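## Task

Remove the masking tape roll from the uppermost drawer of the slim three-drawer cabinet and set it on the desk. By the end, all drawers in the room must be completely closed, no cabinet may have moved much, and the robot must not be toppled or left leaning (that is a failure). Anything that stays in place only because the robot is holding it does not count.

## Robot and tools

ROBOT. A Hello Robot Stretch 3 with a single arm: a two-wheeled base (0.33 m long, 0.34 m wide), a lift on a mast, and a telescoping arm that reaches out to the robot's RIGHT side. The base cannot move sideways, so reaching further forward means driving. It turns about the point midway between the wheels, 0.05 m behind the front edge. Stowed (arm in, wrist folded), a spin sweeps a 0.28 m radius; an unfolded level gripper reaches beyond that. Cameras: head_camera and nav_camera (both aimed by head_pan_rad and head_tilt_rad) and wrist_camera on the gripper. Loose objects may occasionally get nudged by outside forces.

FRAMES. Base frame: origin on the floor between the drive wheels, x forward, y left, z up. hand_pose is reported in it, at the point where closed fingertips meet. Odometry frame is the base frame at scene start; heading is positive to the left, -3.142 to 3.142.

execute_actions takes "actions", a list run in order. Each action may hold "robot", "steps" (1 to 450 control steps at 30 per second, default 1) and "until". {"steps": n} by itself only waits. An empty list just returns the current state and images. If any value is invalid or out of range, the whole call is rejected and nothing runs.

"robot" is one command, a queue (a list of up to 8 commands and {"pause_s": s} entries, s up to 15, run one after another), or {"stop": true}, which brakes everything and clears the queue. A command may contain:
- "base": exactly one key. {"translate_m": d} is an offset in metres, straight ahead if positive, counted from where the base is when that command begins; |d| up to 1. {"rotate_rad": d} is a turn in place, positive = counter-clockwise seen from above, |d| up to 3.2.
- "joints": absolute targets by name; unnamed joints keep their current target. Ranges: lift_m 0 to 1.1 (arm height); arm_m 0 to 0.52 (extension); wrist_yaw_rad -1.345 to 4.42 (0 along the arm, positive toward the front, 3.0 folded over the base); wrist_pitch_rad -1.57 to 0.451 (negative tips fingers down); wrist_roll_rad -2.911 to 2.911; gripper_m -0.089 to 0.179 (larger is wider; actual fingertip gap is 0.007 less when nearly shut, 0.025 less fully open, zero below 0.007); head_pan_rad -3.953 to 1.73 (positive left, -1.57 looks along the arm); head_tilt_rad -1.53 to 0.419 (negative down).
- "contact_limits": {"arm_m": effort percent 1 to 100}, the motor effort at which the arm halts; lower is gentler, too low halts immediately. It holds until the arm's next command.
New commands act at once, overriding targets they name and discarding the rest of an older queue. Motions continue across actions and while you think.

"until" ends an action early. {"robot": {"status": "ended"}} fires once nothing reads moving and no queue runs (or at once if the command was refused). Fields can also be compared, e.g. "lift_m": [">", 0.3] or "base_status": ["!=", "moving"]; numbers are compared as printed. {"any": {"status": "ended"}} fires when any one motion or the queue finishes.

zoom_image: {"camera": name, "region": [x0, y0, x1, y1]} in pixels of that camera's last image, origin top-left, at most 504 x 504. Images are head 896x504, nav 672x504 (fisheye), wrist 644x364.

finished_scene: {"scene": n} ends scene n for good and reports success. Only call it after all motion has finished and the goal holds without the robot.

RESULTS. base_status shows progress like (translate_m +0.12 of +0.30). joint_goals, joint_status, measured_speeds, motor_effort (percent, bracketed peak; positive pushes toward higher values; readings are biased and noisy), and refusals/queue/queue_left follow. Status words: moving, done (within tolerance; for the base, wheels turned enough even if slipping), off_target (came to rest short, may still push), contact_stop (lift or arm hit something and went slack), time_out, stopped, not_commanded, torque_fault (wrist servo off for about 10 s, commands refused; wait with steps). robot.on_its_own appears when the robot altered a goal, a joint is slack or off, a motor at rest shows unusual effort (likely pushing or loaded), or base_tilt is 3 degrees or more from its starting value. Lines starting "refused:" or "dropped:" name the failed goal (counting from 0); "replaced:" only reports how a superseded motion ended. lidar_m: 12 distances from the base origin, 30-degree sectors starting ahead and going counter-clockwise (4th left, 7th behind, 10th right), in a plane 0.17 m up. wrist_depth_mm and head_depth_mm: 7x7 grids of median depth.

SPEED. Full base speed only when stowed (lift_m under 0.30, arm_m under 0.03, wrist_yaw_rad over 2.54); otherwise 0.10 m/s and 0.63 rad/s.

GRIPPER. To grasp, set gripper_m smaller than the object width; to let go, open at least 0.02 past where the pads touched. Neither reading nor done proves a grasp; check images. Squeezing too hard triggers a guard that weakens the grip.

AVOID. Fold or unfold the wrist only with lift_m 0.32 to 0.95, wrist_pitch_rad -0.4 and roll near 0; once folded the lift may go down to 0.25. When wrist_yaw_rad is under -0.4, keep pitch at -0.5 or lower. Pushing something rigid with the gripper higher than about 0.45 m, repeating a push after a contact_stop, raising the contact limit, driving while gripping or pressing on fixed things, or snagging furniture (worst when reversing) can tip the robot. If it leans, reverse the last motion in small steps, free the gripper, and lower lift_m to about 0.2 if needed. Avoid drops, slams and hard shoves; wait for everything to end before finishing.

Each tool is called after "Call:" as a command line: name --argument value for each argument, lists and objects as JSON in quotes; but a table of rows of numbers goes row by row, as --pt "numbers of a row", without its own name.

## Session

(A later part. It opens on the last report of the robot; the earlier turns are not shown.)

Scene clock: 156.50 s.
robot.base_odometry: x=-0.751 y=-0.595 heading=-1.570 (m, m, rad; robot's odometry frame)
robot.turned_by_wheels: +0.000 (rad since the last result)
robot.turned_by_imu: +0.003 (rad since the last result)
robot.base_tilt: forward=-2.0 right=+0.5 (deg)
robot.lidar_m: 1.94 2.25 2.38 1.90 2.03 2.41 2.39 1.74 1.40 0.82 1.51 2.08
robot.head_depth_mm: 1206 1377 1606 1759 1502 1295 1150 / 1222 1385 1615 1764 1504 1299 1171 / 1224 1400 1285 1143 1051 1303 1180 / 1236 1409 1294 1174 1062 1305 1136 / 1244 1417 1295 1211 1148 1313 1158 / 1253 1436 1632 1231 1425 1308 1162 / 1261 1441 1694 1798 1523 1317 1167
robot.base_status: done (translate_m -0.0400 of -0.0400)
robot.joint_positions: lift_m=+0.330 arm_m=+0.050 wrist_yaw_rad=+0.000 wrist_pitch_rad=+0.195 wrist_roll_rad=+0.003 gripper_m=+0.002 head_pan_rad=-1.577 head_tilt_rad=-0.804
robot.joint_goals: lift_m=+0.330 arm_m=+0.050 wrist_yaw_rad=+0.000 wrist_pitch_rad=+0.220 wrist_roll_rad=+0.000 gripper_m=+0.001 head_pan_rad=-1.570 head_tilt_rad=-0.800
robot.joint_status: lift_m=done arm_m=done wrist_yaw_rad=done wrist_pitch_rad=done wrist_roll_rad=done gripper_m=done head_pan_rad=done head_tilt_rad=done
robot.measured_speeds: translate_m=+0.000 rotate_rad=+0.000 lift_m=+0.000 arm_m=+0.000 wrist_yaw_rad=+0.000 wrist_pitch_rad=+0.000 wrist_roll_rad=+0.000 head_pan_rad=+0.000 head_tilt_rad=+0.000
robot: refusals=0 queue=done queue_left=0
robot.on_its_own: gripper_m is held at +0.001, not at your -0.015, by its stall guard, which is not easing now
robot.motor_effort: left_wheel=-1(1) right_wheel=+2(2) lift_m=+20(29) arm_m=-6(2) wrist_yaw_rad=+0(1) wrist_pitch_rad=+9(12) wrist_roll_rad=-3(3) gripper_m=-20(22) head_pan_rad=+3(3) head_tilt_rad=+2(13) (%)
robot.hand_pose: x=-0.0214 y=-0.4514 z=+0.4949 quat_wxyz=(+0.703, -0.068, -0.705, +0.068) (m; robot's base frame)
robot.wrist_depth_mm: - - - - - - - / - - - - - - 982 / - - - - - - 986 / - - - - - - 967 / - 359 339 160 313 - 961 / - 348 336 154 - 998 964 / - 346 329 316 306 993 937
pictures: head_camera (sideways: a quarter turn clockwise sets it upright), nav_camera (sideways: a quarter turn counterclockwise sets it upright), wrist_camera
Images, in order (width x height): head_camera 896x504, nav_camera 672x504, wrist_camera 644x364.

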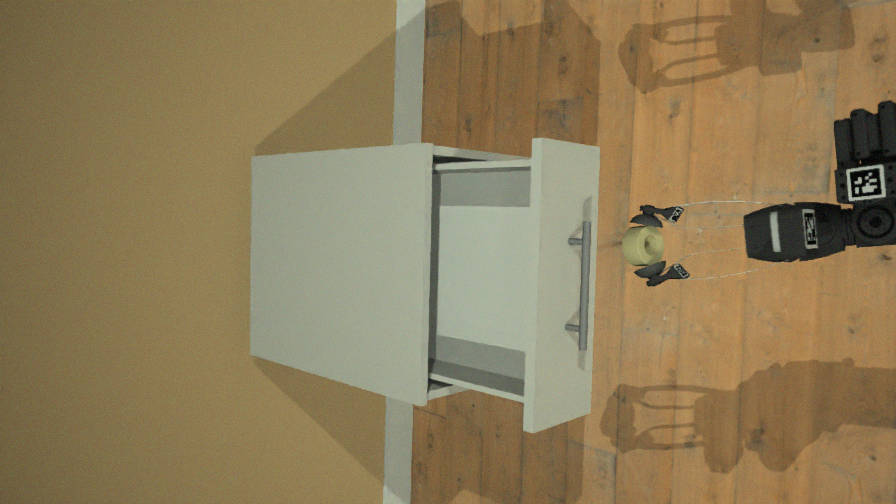

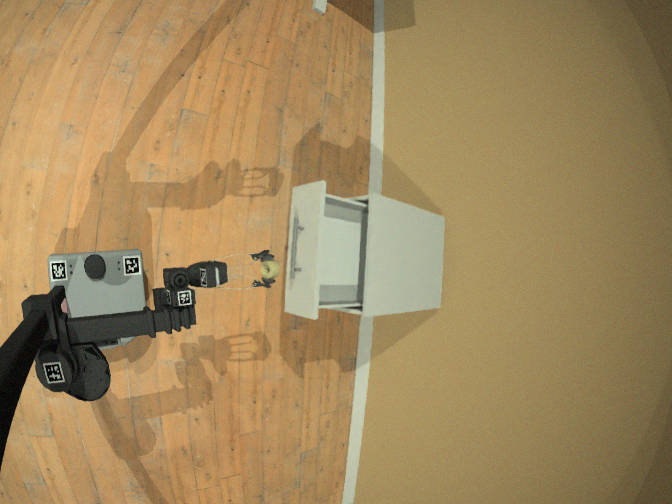

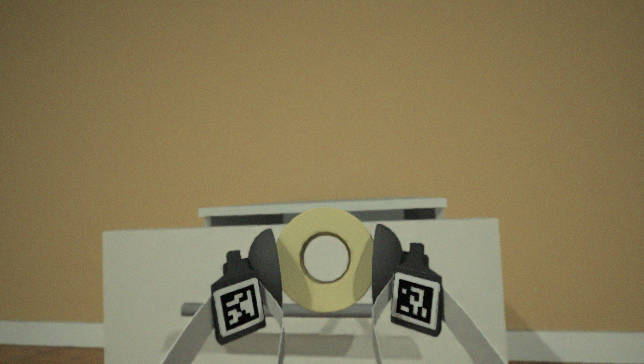

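Call:
execute_actions --actions '[{"robot":[{"joints":{"lift_m":0.322}},{"joints":{"arm_m":0.43},"contact_limits":{"arm_m":18}}],"steps":450,"until":{"robot":{"status":"ended"}}}]'

Scene clock: 162.73 s.
robot.base_odometry: x=-0.751 y=-0.595 heading=-1.570 (m, m, rad; robot's odometry frame)
robot.turned_by_wheels: +0.000 (rad since the last result)
robot.turned_by_imu: +0.001 (rad since the last result)
robot.base_tilt: forward=-2.0 right=+0.5 (deg)
robot.lidar_m: 1.95 2.24 2.39 1.90 2.04 2.41 2.38 1.74 1.40 0.82 1.51 2.07
robot.head_depth_mm: 1211 1380 1598 1764 1492 1301 1151 / 1222 1385 1612 1778 1498 1308 1172 / 1221 1394 1288 1140 1406 1306 1152 / 1236 1408 1292 1153 1423 1313 1160 / 1240 1414 1298 1156 1419 1318 1157 / 1253 1429 1594 1265 1486 1317 1161 / 1256 1442 1679 1789 1522 1325 1162
robot.base_status: done (translate_m -0.0400 of -0.0400)
robot.joint_positions: lift_m=+0.322 arm_m=+0.409 wrist_yaw_rad=-0.011 wrist_pitch_rad=+0.198 wrist_roll_rad=+0.002 gripper_m=+0.002 head_pan_rad=-1.577 head_tilt_rad=-0.802
robot.joint_goals: lift_m=+0.322 arm_m=+0.409 wrist_yaw_rad=+0.000 wrist_pitch_rad=+0.220 wrist_roll_rad=+0.000 gripper_m=+0.001 head_pan_rad=-1.570 head_tilt_rad=-0.800
robot.joint_status: lift_m=done arm_m=contact_stop wrist_yaw_rad=done wrist_pitch_rad=done wrist_roll_rad=done gripper_m=done head_pan_rad=done head_tilt_rad=done
robot.measured_speeds: translate_m=+0.000 rotate_rad=+0.002 lift_m=+0.000 arm_m=-0.001 wrist_yaw_rad=+0.040 wrist_pitch_rad=+0.000 wrist_roll_rad=+0.000 head_pan_rad=+0.000 head_tilt_rad=+0.000
robot: refusals=0 queue=dropped queue_left=0
robot.on_its_own: gripper_m is held at +0.001, not at your -0.015, by its stall guard, which is not easing now; arm_m is slack since a contact_stop, until your next command for it (your +0.430 is given up)
robot.motor_effort: left_wheel=-3(4) right_wheel=+5(9) lift_m=+21(19) arm_m=+7(16) wrist_yaw_rad=+10(16) wrist_pitch_rad=+8(9) wrist_roll_rad=-2(2) gripper_m=-21(21) head_pan_rad=+3(3) head_tilt_rad=+1(2) (%)
robot.contact_limits: arm_m 18 (drawing in: default 31, maximum 51; extending or still: default 42, maximum 69)
robot.hand_pose: x=-0.0242 y=-0.8099 z=+0.4877 quat_wxyz=(+0.704, -0.073, -0.704, +0.066) (m; robot's base frame)
robot.wrist_depth_mm: 875 845 793 741 738 696 672 / 849 809 796 763 721 699 666 / 851 837 788 762 714 700 675 / 863 832 771 738 721 680 665 / 208 200 194 159 178 171 165 / 205 198 193 154 175 171 165 / 205 197 188 182 175 169 163
pictures: head_camera (sideways: a quarter turn clockwise sets it upright), nav_camera (sideways: a quarter turn counterclockwise sets it upright), wrist_camera
Images, in order (width x height): head_camera 896x504, nav_camera 672x504, wrist_camera 644x364.

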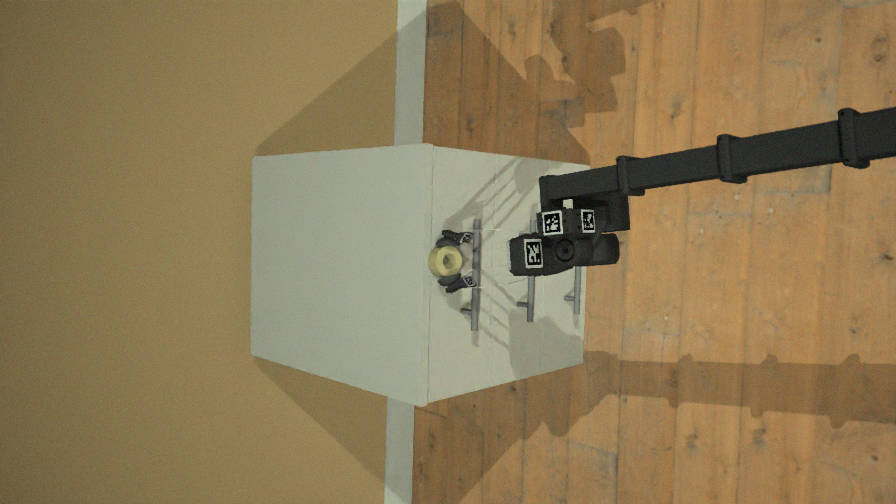

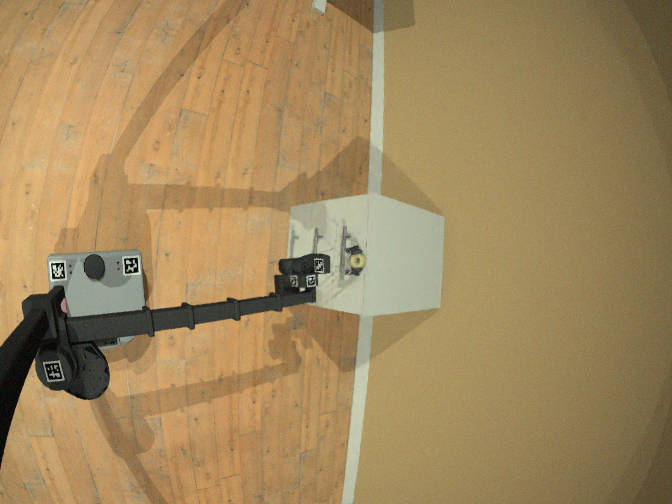

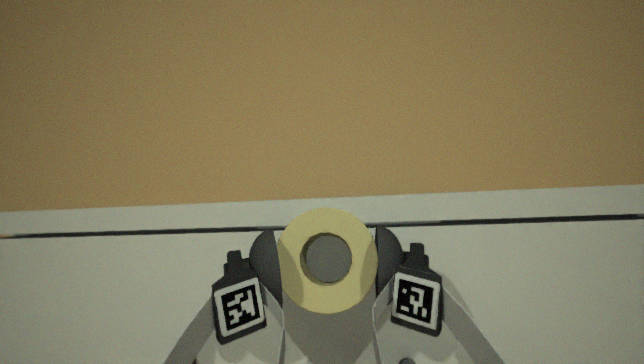

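Call:
execute_actions --actions '[{"robot":[{"joints":{"arm_m":0.15}},{"base":{"translate_m":0.25},"joints":{"head_pan_rad":-1.9,"head_tilt_rad":-0.7}}],"steps":450,"until":{"robot":{"status":"ended"}}}]'

Scene clock: 171.73 s.
robot.base_odometry: x=-0.750 y=-0.845 heading=-1.570 (m, m, rad; robot's odometry frame)
robot.turned_by_wheels: +0.000 (rad since the last result)
robot.turned_by_imu: +0.002 (rad since the last result)
robot.base_tilt: forward=-2.0 right=+0.5 (deg)
robot.lidar_m: 1.69 2.04 2.35 1.94 1.99 2.64 2.62 1.78 0.87 0.85 1.55 1.86
robot.head_depth_mm: 1356 1546 1769 1951 1613 1366 1188 / 1320 1500 1713 1905 1618 1368 1191 / 1299 1461 1666 1302 1461 1373 1196 / 1269 1421 1516 1188 1310 1374 1242 / 1241 1382 1485 1187 1251 1383 - / 1209 1351 1467 1237 1320 1341 1203 / 1185 1317 1488 1704 1649 1393 1206
robot.base_status: done (translate_m +0.2500 of +0.2500)
robot.joint_positions: lift_m=+0.322 arm_m=+0.150 wrist_yaw_rad=+0.000 wrist_pitch_rad=+0.198 wrist_roll_rad=+0.002 gripper_m=+0.002 head_pan_rad=-1.893 head_tilt_rad=-0.705
robot.joint_goals: lift_m=+0.322 arm_m=+0.150 wrist_yaw_rad=+0.000 wrist_pitch_rad=+0.220 wrist_roll_rad=+0.000 gripper_m=+0.001 head_pan_rad=-1.900 head_tilt_rad=-0.700
robot.joint_status: lift_m=done arm_m=done wrist_yaw_rad=done wrist_pitch_rad=done wrist_roll_rad=done gripper_m=done head_pan_rad=done head_tilt_rad=done
robot.measured_speeds: translate_m=+0.000 rotate_rad=+0.000 lift_m=+0.000 arm_m=+0.000 wrist_yaw_rad=+0.000 wrist_pitch_rad=+0.000 wrist_roll_rad=+0.000 head_pan_rad=+0.000 head_tilt_rad=+0.000
robot: refusals=0 queue=done queue_left=0
robot.on_its_own: gripper_m is held at +0.001, not at your -0.015, by its stall guard, which is not easing now
robot.motor_effort: left_wheel=+0(3) right_wheel=+2(10) lift_m=+21(21) arm_m=-6(5) wrist_yaw_rad=+1(7) wrist_pitch_rad=+8(8) wrist_roll_rad=-1(1) gripper_m=-20(20) head_pan_rad=-4(26) head_tilt_rad=+2(11) (%)
robot.hand_pose: x=-0.0215 y=-0.5513 z=+0.4877 quat_wxyz=(+0.703, -0.070, -0.704, +0.070) (m; robot's base frame)
robot.wrist_depth_mm: - - - - - - 889 / - - - - - 962 899 / - - - - - 956 914 / - - - - - 924 890 / - - - 159 451 436 420 / - - - 154 - 428 416 / - - - - 446 433 415
pictures: head_camera (sideways: a quarter turn clockwise sets it upright), nav_camera (sideways: a quarter turn counterclockwise sets it upright), wrist_camera
Images, in order (width x height): head_camera 896x504, nav_camera 672x504, wrist_camera 644x364.

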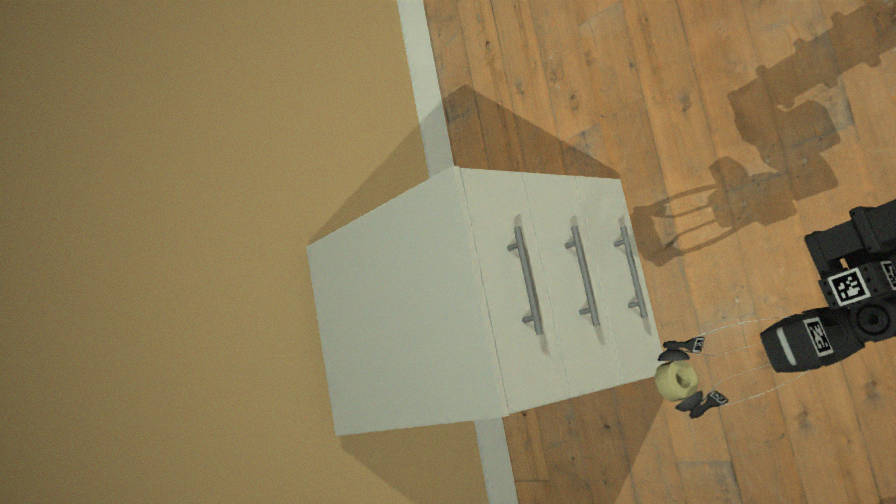

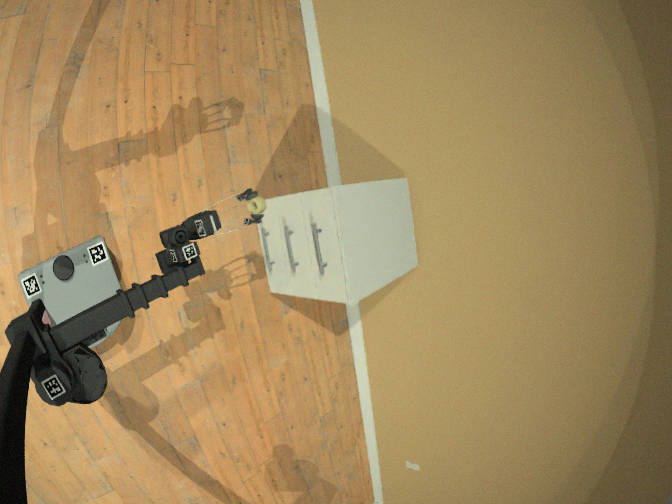

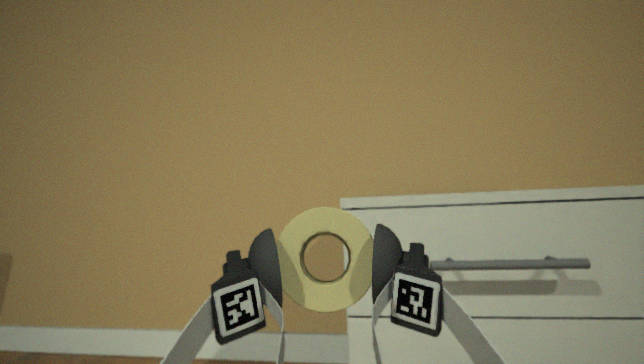

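Call:
zoom_image --camera "head_camera" --region '[430,150,630,430]'

Region (430, 150, 630, 430) of head_camera's 896x504 image, scaled by 1.800, with more detail than that image has; it fills the left 360 columns of this view, and the rest is white.

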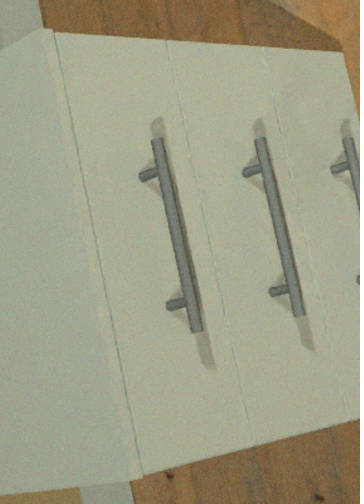

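Call:
execute_actions --actions '[{"robot":[{"base":{"translate_m":-0.24},"joints":{"lift_m":0.265,"arm_m":0.3,"head_pan_rad":-1.57,"head_tilt_rad":-0.8}},{"joints":{"arm_m":0.43},"contact_limits":{"arm_m":18}}],"steps":450,"until":{"robot":{"status":"ended"}}}]'

Scene clock: 183.80 s.
robot.base_odometry: x=-0.751 y=-0.605 heading=-1.570 (m, m, rad; robot's odometry frame)
robot.turned_by_wheels: +0.000 (rad since the last result)
robot.turned_by_imu: +0.001 (rad since the last result)
robot.base_tilt: forward=-2.0 right=+0.6 (deg)
robot.lidar_m: 1.93 2.24 2.39 1.90 2.03 2.41 2.39 1.74 1.40 0.83 1.51 2.07
robot.head_depth_mm: 1207 1369 1593 1752 1512 1312 1152 / 1214 1381 1602 1748 1510 1314 1156 / 1223 1390 1307 1150 1362 1318 1146 / 1230 1407 1317 1131 1308 1312 1163 / 1243 1417 1325 1167 1416 1328 1166 / 1246 1429 1611 1684 1534 1325 1164 / 1254 1432 1681 1820 1529 1331 1164
robot.base_status: done (translate_m -0.2400 of -0.2400)
robot.joint_positions: lift_m=+0.265 arm_m=+0.378 wrist_yaw_rad=-0.011 wrist_pitch_rad=+0.201 wrist_roll_rad=+0.001 gripper_m=+0.002 head_pan_rad=-1.577 head_tilt_rad=-0.791
robot.joint_goals: lift_m=+0.265 arm_m=+0.378 wrist_yaw_rad=+0.000 wrist_pitch_rad=+0.220 wrist_roll_rad=+0.000 gripper_m=+0.001 head_pan_rad=-1.570 head_tilt_rad=-0.800
robot.joint_status: lift_m=done arm_m=contact_stop wrist_yaw_rad=done wrist_pitch_rad=done wrist_roll_rad=done gripper_m=done head_pan_rad=done head_tilt_rad=done
robot.measured_speeds: translate_m=+0.000 rotate_rad=+0.002 lift_m=+0.000 arm_m=+0.001 wrist_yaw_rad=+0.030 wrist_pitch_rad=+0.000 wrist_roll_rad=+0.000 head_pan_rad=+0.000 head_tilt_rad=+0.000
robot: refusals=0 queue=dropped queue_left=0
robot.on_its_own: gripper_m is held at +0.001, not at your -0.015, by its stall guard, which is not easing now; arm_m is slack since a contact_stop, until your next command for it (your +0.430 is given up)
robot.motor_effort: left_wheel=-2(5) right_wheel=+4(10) lift_m=+20(19) arm_m=+8(16) wrist_yaw_rad=+9(16) wrist_pitch_rad=+7(8) wrist_roll_rad=+0(1) gripper_m=-21(21) head_pan_rad=+3(28) head_tilt_rad=-4(14) (%)
robot.contact_limits: arm_m 18 (drawing in: default 31, maximum 51; extending or still: default 42, maximum 69)
robot.hand_pose: x=-0.0241 y=-0.7789 z=+0.4315 quat_wxyz=(+0.704, -0.074, -0.703, +0.067) (m; robot's base frame)
robot.wrist_depth_mm: 890 845 823 774 762 735 705 / 877 853 810 774 761 722 709 / 890 834 234 225 215 206 201 / 248 238 231 221 212 203 197 / 247 238 227 159 210 202 197 / 246 234 228 152 206 201 194 / 243 235 221 216 209 199 194
pictures: head_camera (sideways: a quarter turn clockwise sets it upright), nav_camera (sideways: a quarter turn counterclockwise sets it upright), wrist_camera
Images, in order (width x height): head_camera 896x504, nav_camera 672x504, wrist_camera 644x364.

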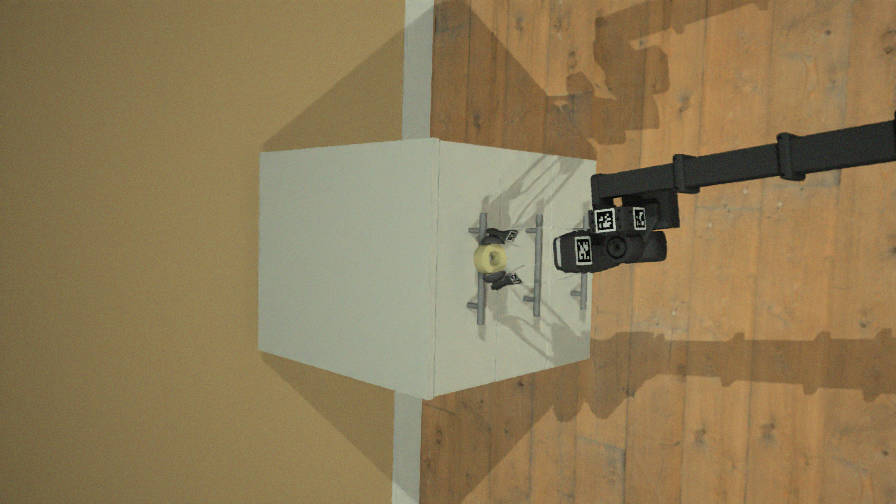

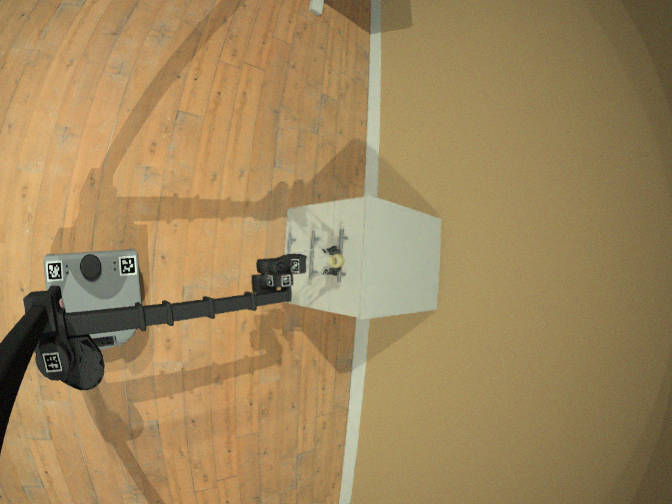

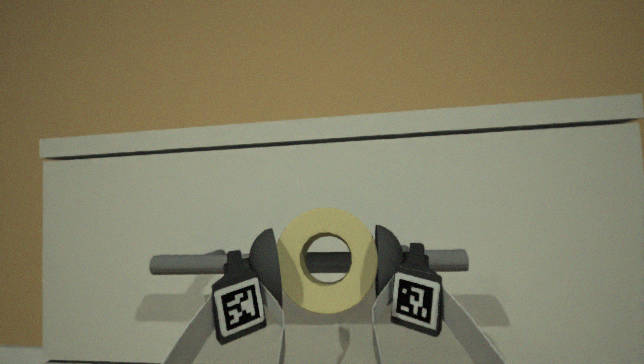

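Call:
execute_actions --actions '[{"robot":[{"joints":{"arm_m":0.0,"head_pan_rad":0.0,"head_tilt_rad":-0.4}},{"joints":{"lift_m":0.9}}],"steps":450,"until":{"robot":{"status":"ended"}}}]'

Scene clock: 196.67 s.
robot.base_odometry: x=-0.751 y=-0.605 heading=-1.570 (m, m, rad; robot's odometry frame)
robot.turned_by_wheels: +0.000 (rad since the last result)
robot.turned_by_imu: +0.003 (rad since the last result)
robot.base_tilt: forward=-2.0 right=+0.5 (deg)
robot.lidar_m: 1.93 2.24 2.39 1.90 2.04 2.42 2.39 1.74 1.40 0.83 1.51 2.06
robot.head_depth_mm: 1966 2119 2226 2485 2239 1728 1401 / 1980 2136 2226 2504 2252 1719 1409 / 2011 2176 2260 2516 2264 1741 1418 / 2038 2180 2302 2538 2280 1760 1419 / 2055 2200 2312 2124 2216 1759 1433 / 2062 2231 2385 2568 2323 1771 1438 / 2074 2246 2414 2608 2320 1780 1437
robot.base_status: done (translate_m -0.2400 of -0.2400)
robot.joint_positions: lift_m=+0.900 arm_m=+0.000 wrist_yaw_rad=+0.000 wrist_pitch_rad=+0.199 wrist_roll_rad=+0.001 gripper_m=+0.002 head_pan_rad=-0.007 head_tilt_rad=-0.409
robot.joint_goals: lift_m=+0.900 arm_m=+0.000 wrist_yaw_rad=+0.000 wrist_pitch_rad=+0.220 wrist_roll_rad=+0.000 gripper_m=+0.001 head_pan_rad=+0.000 head_tilt_rad=-0.400
robot.joint_status: lift_m=done arm_m=done wrist_yaw_rad=done wrist_pitch_rad=done wrist_roll_rad=done gripper_m=done head_pan_rad=done head_tilt_rad=done
robot.measured_speeds: translate_m=+0.000 rotate_rad=+0.000 lift_m=+0.000 arm_m=+0.000 wrist_yaw_rad=+0.000 wrist_pitch_rad=+0.000 wrist_roll_rad=+0.000 head_pan_rad=+0.000 head_tilt_rad=+0.000
robot: refusals=0 queue=done queue_left=0
robot.on_its_own: gripper_m is held at +0.001, not at your -0.015, by its stall guard, which is not easing now
robot.motor_effort: left_wheel=-2(3) right_wheel=+3(4) lift_m=+31(29) arm_m=-6(9) wrist_yaw_rad=+0(7) wrist_pitch_rad=+7(8) wrist_roll_rad=+0(1) gripper_m=-21(20) head_pan_rad=+4(37) head_tilt_rad=+3(25) (%)
robot.hand_pose: x=-0.0214 y=-0.4013 z=+1.0656 quat_wxyz=(+0.704, -0.070, -0.704, +0.070) (m; robot's base frame)
robot.wrist_depth_mm: - - - - - - - / - - - - - - - / - - - - - - - / - - - - - - - / - - - 159 - - - / - - - 154 - - - / - - - - - - -
pictures: head_camera (sideways: a quarter turn clockwise sets it upright), nav_camera (sideways: a quarter turn counterclockwise sets it upright), wrist_camera
Images, in order (width x height): head_camera 896x504, nav_camera 672x504, wrist_camera 644x364.

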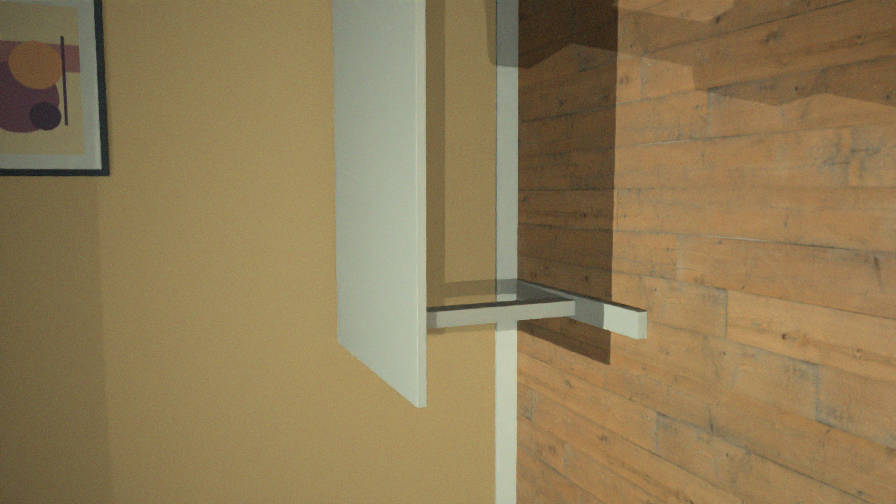

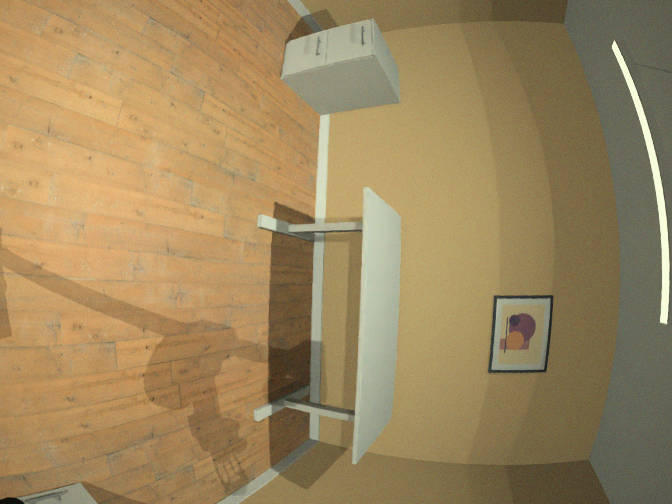

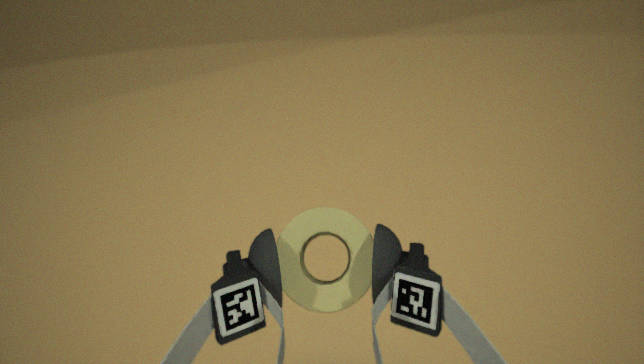

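Call:
execute_actions --actions '[{"robot":[{"base":{"translate_m":1.0},"joints":{"lift_m":1.0,"wrist_pitch_rad":-1.24}},{"base":{"rotate_rad":1.57},"joints":{"head_pan_rad":-1.57,"head_tilt_rad":-0.8}},{"base":{"translate_m":-0.25}}],"steps":450,"until":{"robot":{"status":"ended"}}},{"steps":300,"until":{"robot":{"status":"ended"}}}]'

Scene clock: 218.90 s.
robot.base_odometry: x=-1.000 y=-1.605 heading=+0.000 (m, m, rad; robot's odometry frame)
robot.turned_by_wheels: +1.570 (rad since the last result)
robot.turned_by_imu: +1.564 (rad since the last result)
robot.base_tilt: forward=-2.0 right=+0.6 (deg)
robot.lidar_m: 2.46 2.43 3.43 3.26 1.01 1.18 1.28 1.13 1.34 1.33 0.99 1.72
robot.head_depth_mm: 1152 1241 - - - - 1152 / 1166 1239 - - - - 1119 / 1172 1249 - - - - 1113 / 1176 1257 1037 - - - 1142 / 1192 1263 977 817 1540 1326 1162 / 1202 1266 978 823 1498 1321 1172 / 1209 1275 984 824 1508 1309 1172
robot.base_status: done (translate_m -0.2500 of -0.2500)
robot.joint_positions: lift_m=+1.000 arm_m=+0.000 wrist_yaw_rad=+0.000 wrist_pitch_rad=-1.239 wrist_roll_rad=+0.001 gripper_m=+0.002 head_pan_rad=-1.563 head_tilt_rad=-0.790
robot.joint_goals: lift_m=+1.000 arm_m=+0.000 wrist_yaw_rad=+0.000 wrist_pitch_rad=-1.240 wrist_roll_rad=+0.000 gripper_m=+0.001 head_pan_rad=-1.570 head_tilt_rad=-0.800
robot.joint_status: lift_m=done arm_m=done wrist_yaw_rad=done wrist_pitch_rad=done wrist_roll_rad=done gripper_m=done head_pan_rad=done head_tilt_rad=done
robot.measured_speeds: translate_m=+0.000 rotate_rad=+0.000 lift_m=+0.000 arm_m=+0.000 wrist_yaw_rad=+0.000 wrist_pitch_rad=+0.000 wrist_roll_rad=+0.000 head_pan_rad=+0.000 head_tilt_rad=+0.000
robot: refusals=0 queue=done queue_left=0
robot.on_its_own: gripper_m is held at +0.001, not at your -0.015, by its stall guard, which is not easing now
robot.motor_effort: left_wheel=+0(5) right_wheel=+3(8) lift_m=+31(30) arm_m=-6(6) wrist_yaw_rad=+0(0) wrist_pitch_rad=+0(7) wrist_roll_rad=-1(1) gripper_m=-20(21) head_pan_rad=-3(38) head_tilt_rad=-4(26) (%)
robot.hand_pose: x=-0.0216 y=-0.2060 z=+0.8883 quat_wxyz=(+0.575, +0.410, -0.576, -0.411) (m; robot's base frame)
robot.wrist_depth_mm: - - - - - - 886 / - - - - - - - / - - - - - - - / - - - - - - - / - - - 159 - - - / - - - 154 - - - / 946 941 946 - 972 962 971
pictures: head_camera (sideways: a quarter turn clockwise sets it upright), nav_camera (sideways: a quarter turn counterclockwise sets it upright), wrist_camera
Images, in order (width x height): head_camera 896x504, nav_camera 672x504, wrist_camera 644x364.

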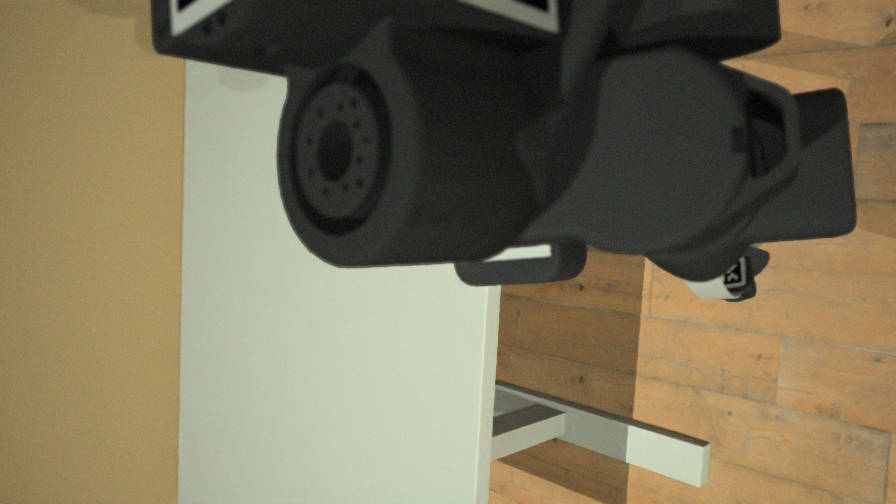

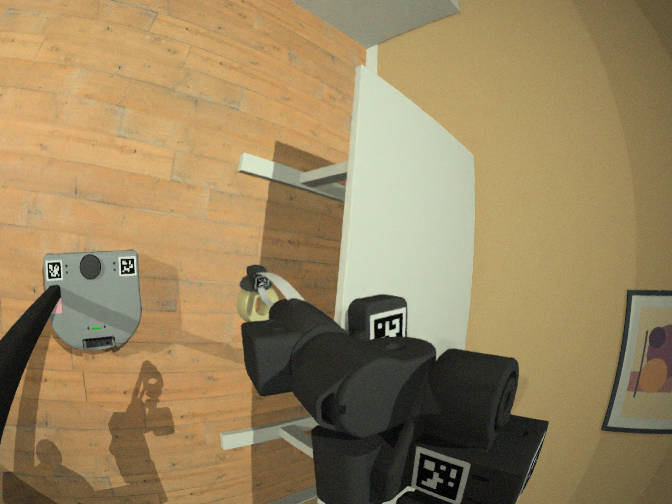

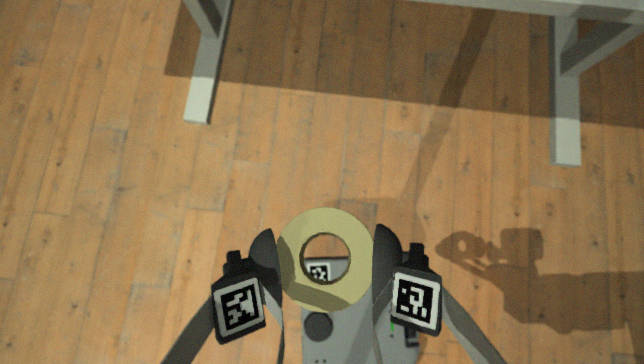

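Call:
execute_actions --actions '[{"robot":[{"joints":{"arm_m":0.5}},{"joints":{"lift_m":0.88}}],"steps":450,"until":{"robot":{"status":"ended"}}}]'

Scene clock: 227.60 s.
robot.base_odometry: x=-1.000 y=-1.605 heading=+0.000 (m, m, rad; robot's odometry frame)
robot.turned_by_wheels: +0.000 (rad since the last result)
robot.turned_by_imu: +0.002 (rad since the last result)
robot.base_tilt: forward=-2.0 right=+0.6 (deg)
robot.lidar_m: 2.47 2.42 3.43 3.26 1.01 1.18 1.28 1.13 1.34 1.33 0.99 1.72
robot.head_depth_mm: 1154 1233 - - 1477 1300 1152 / 1154 - 907 787 1520 1315 1156 / 1130 1148 966 789 1513 1309 1157 / 1156 - 956 793 1527 1322 1159 / 1186 1261 978 816 1526 1317 1164 / 1199 1265 980 820 1494 1324 1165 / 1203 1274 982 821 1502 1318 1165
robot.base_status: done (translate_m -0.2500 of -0.2500)
robot.joint_positions: lift_m=+0.880 arm_m=+0.500 wrist_yaw_rad=-0.001 wrist_pitch_rad=-1.240 wrist_roll_rad=+0.001 gripper_m=+0.002 head_pan_rad=-1.563 head_tilt_rad=-0.790
robot.joint_goals: lift_m=+0.880 arm_m=+0.500 wrist_yaw_rad=+0.000 wrist_pitch_rad=-1.240 wrist_roll_rad=+0.000 gripper_m=+0.001 head_pan_rad=-1.570 head_tilt_rad=-0.800
robot.joint_status: lift_m=done arm_m=done wrist_yaw_rad=done wrist_pitch_rad=done wrist_roll_rad=done gripper_m=done head_pan_rad=done head_tilt_rad=done
robot.measured_speeds: translate_m=+0.000 rotate_rad=+0.000 lift_m=+0.000 arm_m=+0.000 wrist_yaw_rad=+0.000 wrist_pitch_rad=+0.000 wrist_roll_rad=+0.000 head_pan_rad=+0.000 head_tilt_rad=+0.000
robot: refusals=0 queue=done queue_left=0
robot.on_its_own: gripper_m is held at +0.001, not at your -0.015, by its stall guard, which is not easing now
robot.motor_effort: left_wheel=-2(1) right_wheel=+3(4) lift_m=+20(32) arm_m=+5(5) wrist_yaw_rad=+1(0) wrist_pitch_rad=+0(1) wrist_roll_rad=-1(1) gripper_m=-20(20) head_pan_rad=-4(4) head_tilt_rad=-4(4) (%)
robot.hand_pose: x=-0.0217 y=-0.7050 z=+0.7688 quat_wxyz=(+0.575, +0.411, -0.575, -0.412) (m; robot's base frame)
robot.wrist_depth_mm: 245 243 242 243 240 239 239 / 237 236 234 233 231 232 232 / 229 228 226 227 227 224 226 / 222 221 220 221 218 219 219 / 214 215 214 161 214 212 211 / 208 208 210 154 - 207 208 / 203 203 202 202 200 201 201
pictures: head_camera (sideways: a quarter turn clockwise sets it upright), nav_camera (sideways: a quarter turn counterclockwise sets it upright), wrist_camera
Images, in order (width x height): head_camera 896x504, nav_camera 672x504, wrist_camera 644x364.

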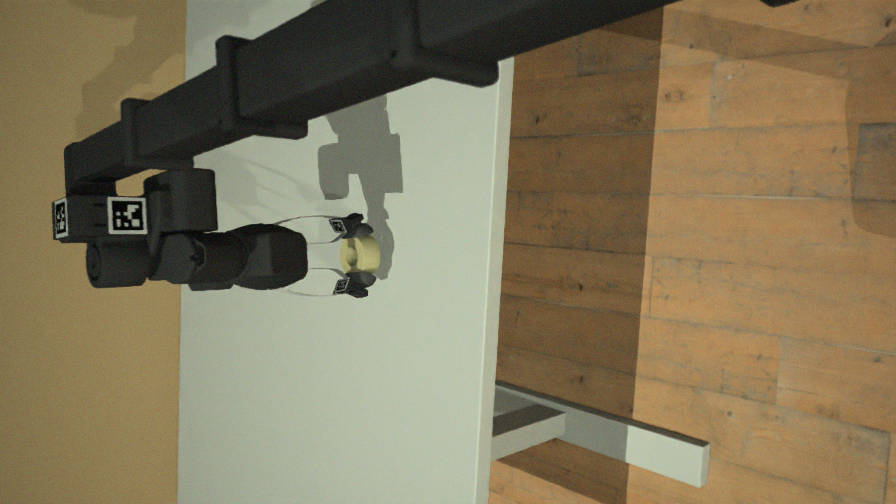

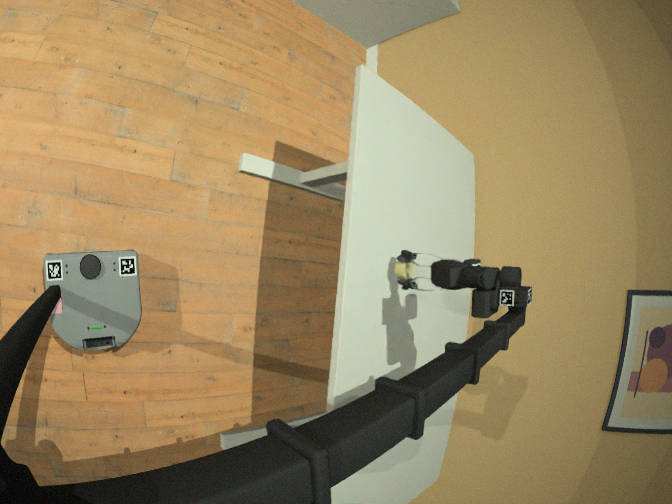

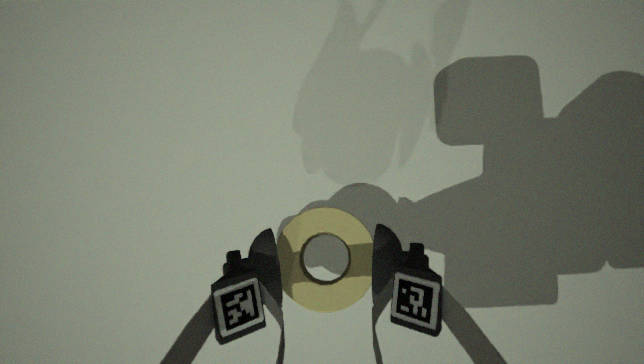

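Call:
execute_actions --actions '[{"robot":[{"joints":{"lift_m":0.851}},{"joints":{"gripper_m":0.07}},{"pause_s":0.3},{"joints":{"lift_m":0.95}}],"steps":450,"until":{"robot":{"status":"ended"}}}]'

Scene clock: 234.17 s.
robot.base_odometry: x=-1.000 y=-1.605 heading=+0.000 (m, m, rad; robot's odometry frame)
robot.turned_by_wheels: +0.000 (rad since the last result)
robot.turned_by_imu: +0.001 (rad since the last result)
robot.base_tilt: forward=-2.0 right=+0.5 (deg)
robot.lidar_m: 2.46 2.43 3.42 3.23 1.01 1.18 1.28 1.13 1.34 1.33 0.99 1.72
robot.head_depth_mm: 1120 - 930 785 1508 1310 1149 / - 1170 960 787 1515 1314 1158 / - 1248 966 787 1525 1310 1157 / - - 968 791 1533 1315 1167 / 1192 1261 973 815 1530 1316 1166 / 1198 1264 980 818 1495 1326 1164 / 1208 1274 983 822 1509 1313 1171
robot.base_status: done (translate_m -0.2500 of -0.2500)
robot.joint_positions: lift_m=+0.950 arm_m=+0.500 wrist_yaw_rad=-0.001 wrist_pitch_rad=-1.240 wrist_roll_rad=+0.001 gripper_m=+0.070 head_pan_rad=-1.563 head_tilt_rad=-0.790
robot.joint_goals: lift_m=+0.950 arm_m=+0.500 wrist_yaw_rad=+0.000 wrist_pitch_rad=-1.240 wrist_roll_rad=+0.000 gripper_m=+0.070 head_pan_rad=-1.570 head_tilt_rad=-0.800
robot.joint_status: lift_m=done arm_m=done wrist_yaw_rad=done wrist_pitch_rad=done wrist_roll_rad=done gripper_m=done head_pan_rad=done head_tilt_rad=done
robot.measured_speeds: translate_m=+0.000 rotate_rad=+0.000 lift_m=+0.000 arm_m=+0.000 wrist_yaw_rad=+0.000 wrist_pitch_rad=+0.000 wrist_roll_rad=+0.000 head_pan_rad=+0.000 head_tilt_rad=+0.000
robot: refusals=0 queue=done queue_left=0
robot.motor_effort: left_wheel=-1(1) right_wheel=+3(3) lift_m=+31(39) arm_m=+5(5) wrist_yaw_rad=+1(0) wrist_pitch_rad=+0(0) wrist_roll_rad=-1(1) gripper_m=+1(83) head_pan_rad=-3(3) head_tilt_rad=-4(4) (%)
robot.hand_pose: x=-0.0217 y=-0.7050 z=+0.8383 quat_wxyz=(+0.575, +0.411, -0.575, -0.412) (m; robot's base frame)
robot.wrist_depth_mm: 318 320 321 315 321 314 313 / 311 312 313 309 308 306 304 / 302 303 297 298 300 299 297 / 291 290 288 292 290 288 289 / 285 285 283 278 280 277 281 / 279 273 275 273 272 272 271 / 269 268 267 268 267 264 265
pictures: head_camera (sideways: a quarter turn clockwise sets it upright), nav_camera (sideways: a quarter turn counterclockwise sets it upright), wrist_camera
Images, in order (width x height): head_camera 896x504, nav_camera 672x504, wrist_camera 644x364.

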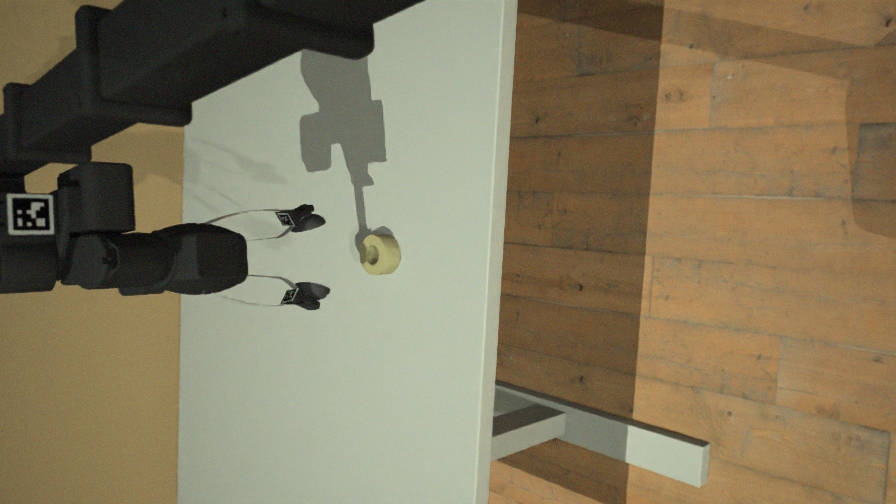

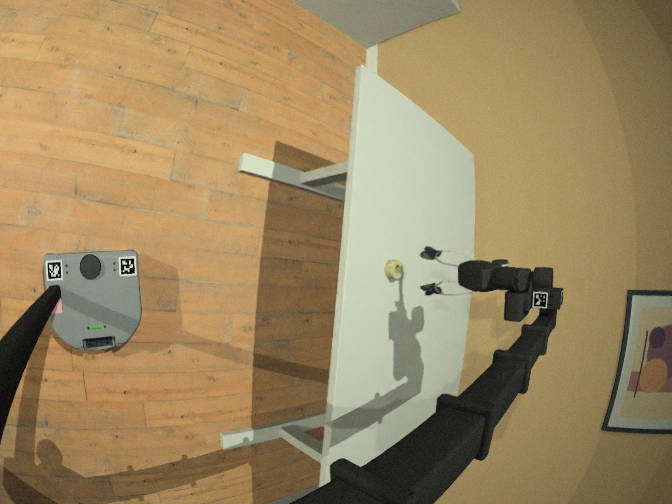

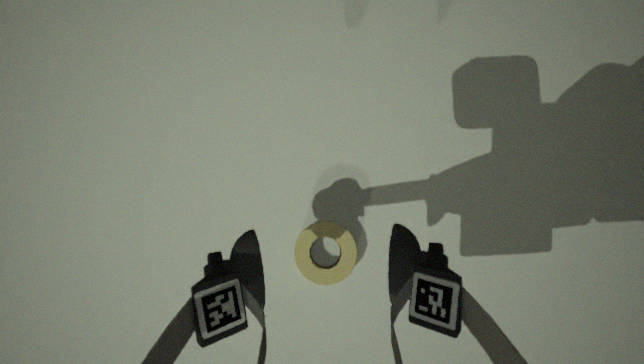

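Call:
finished_scene --scene 1

The scene is finished: the task was done.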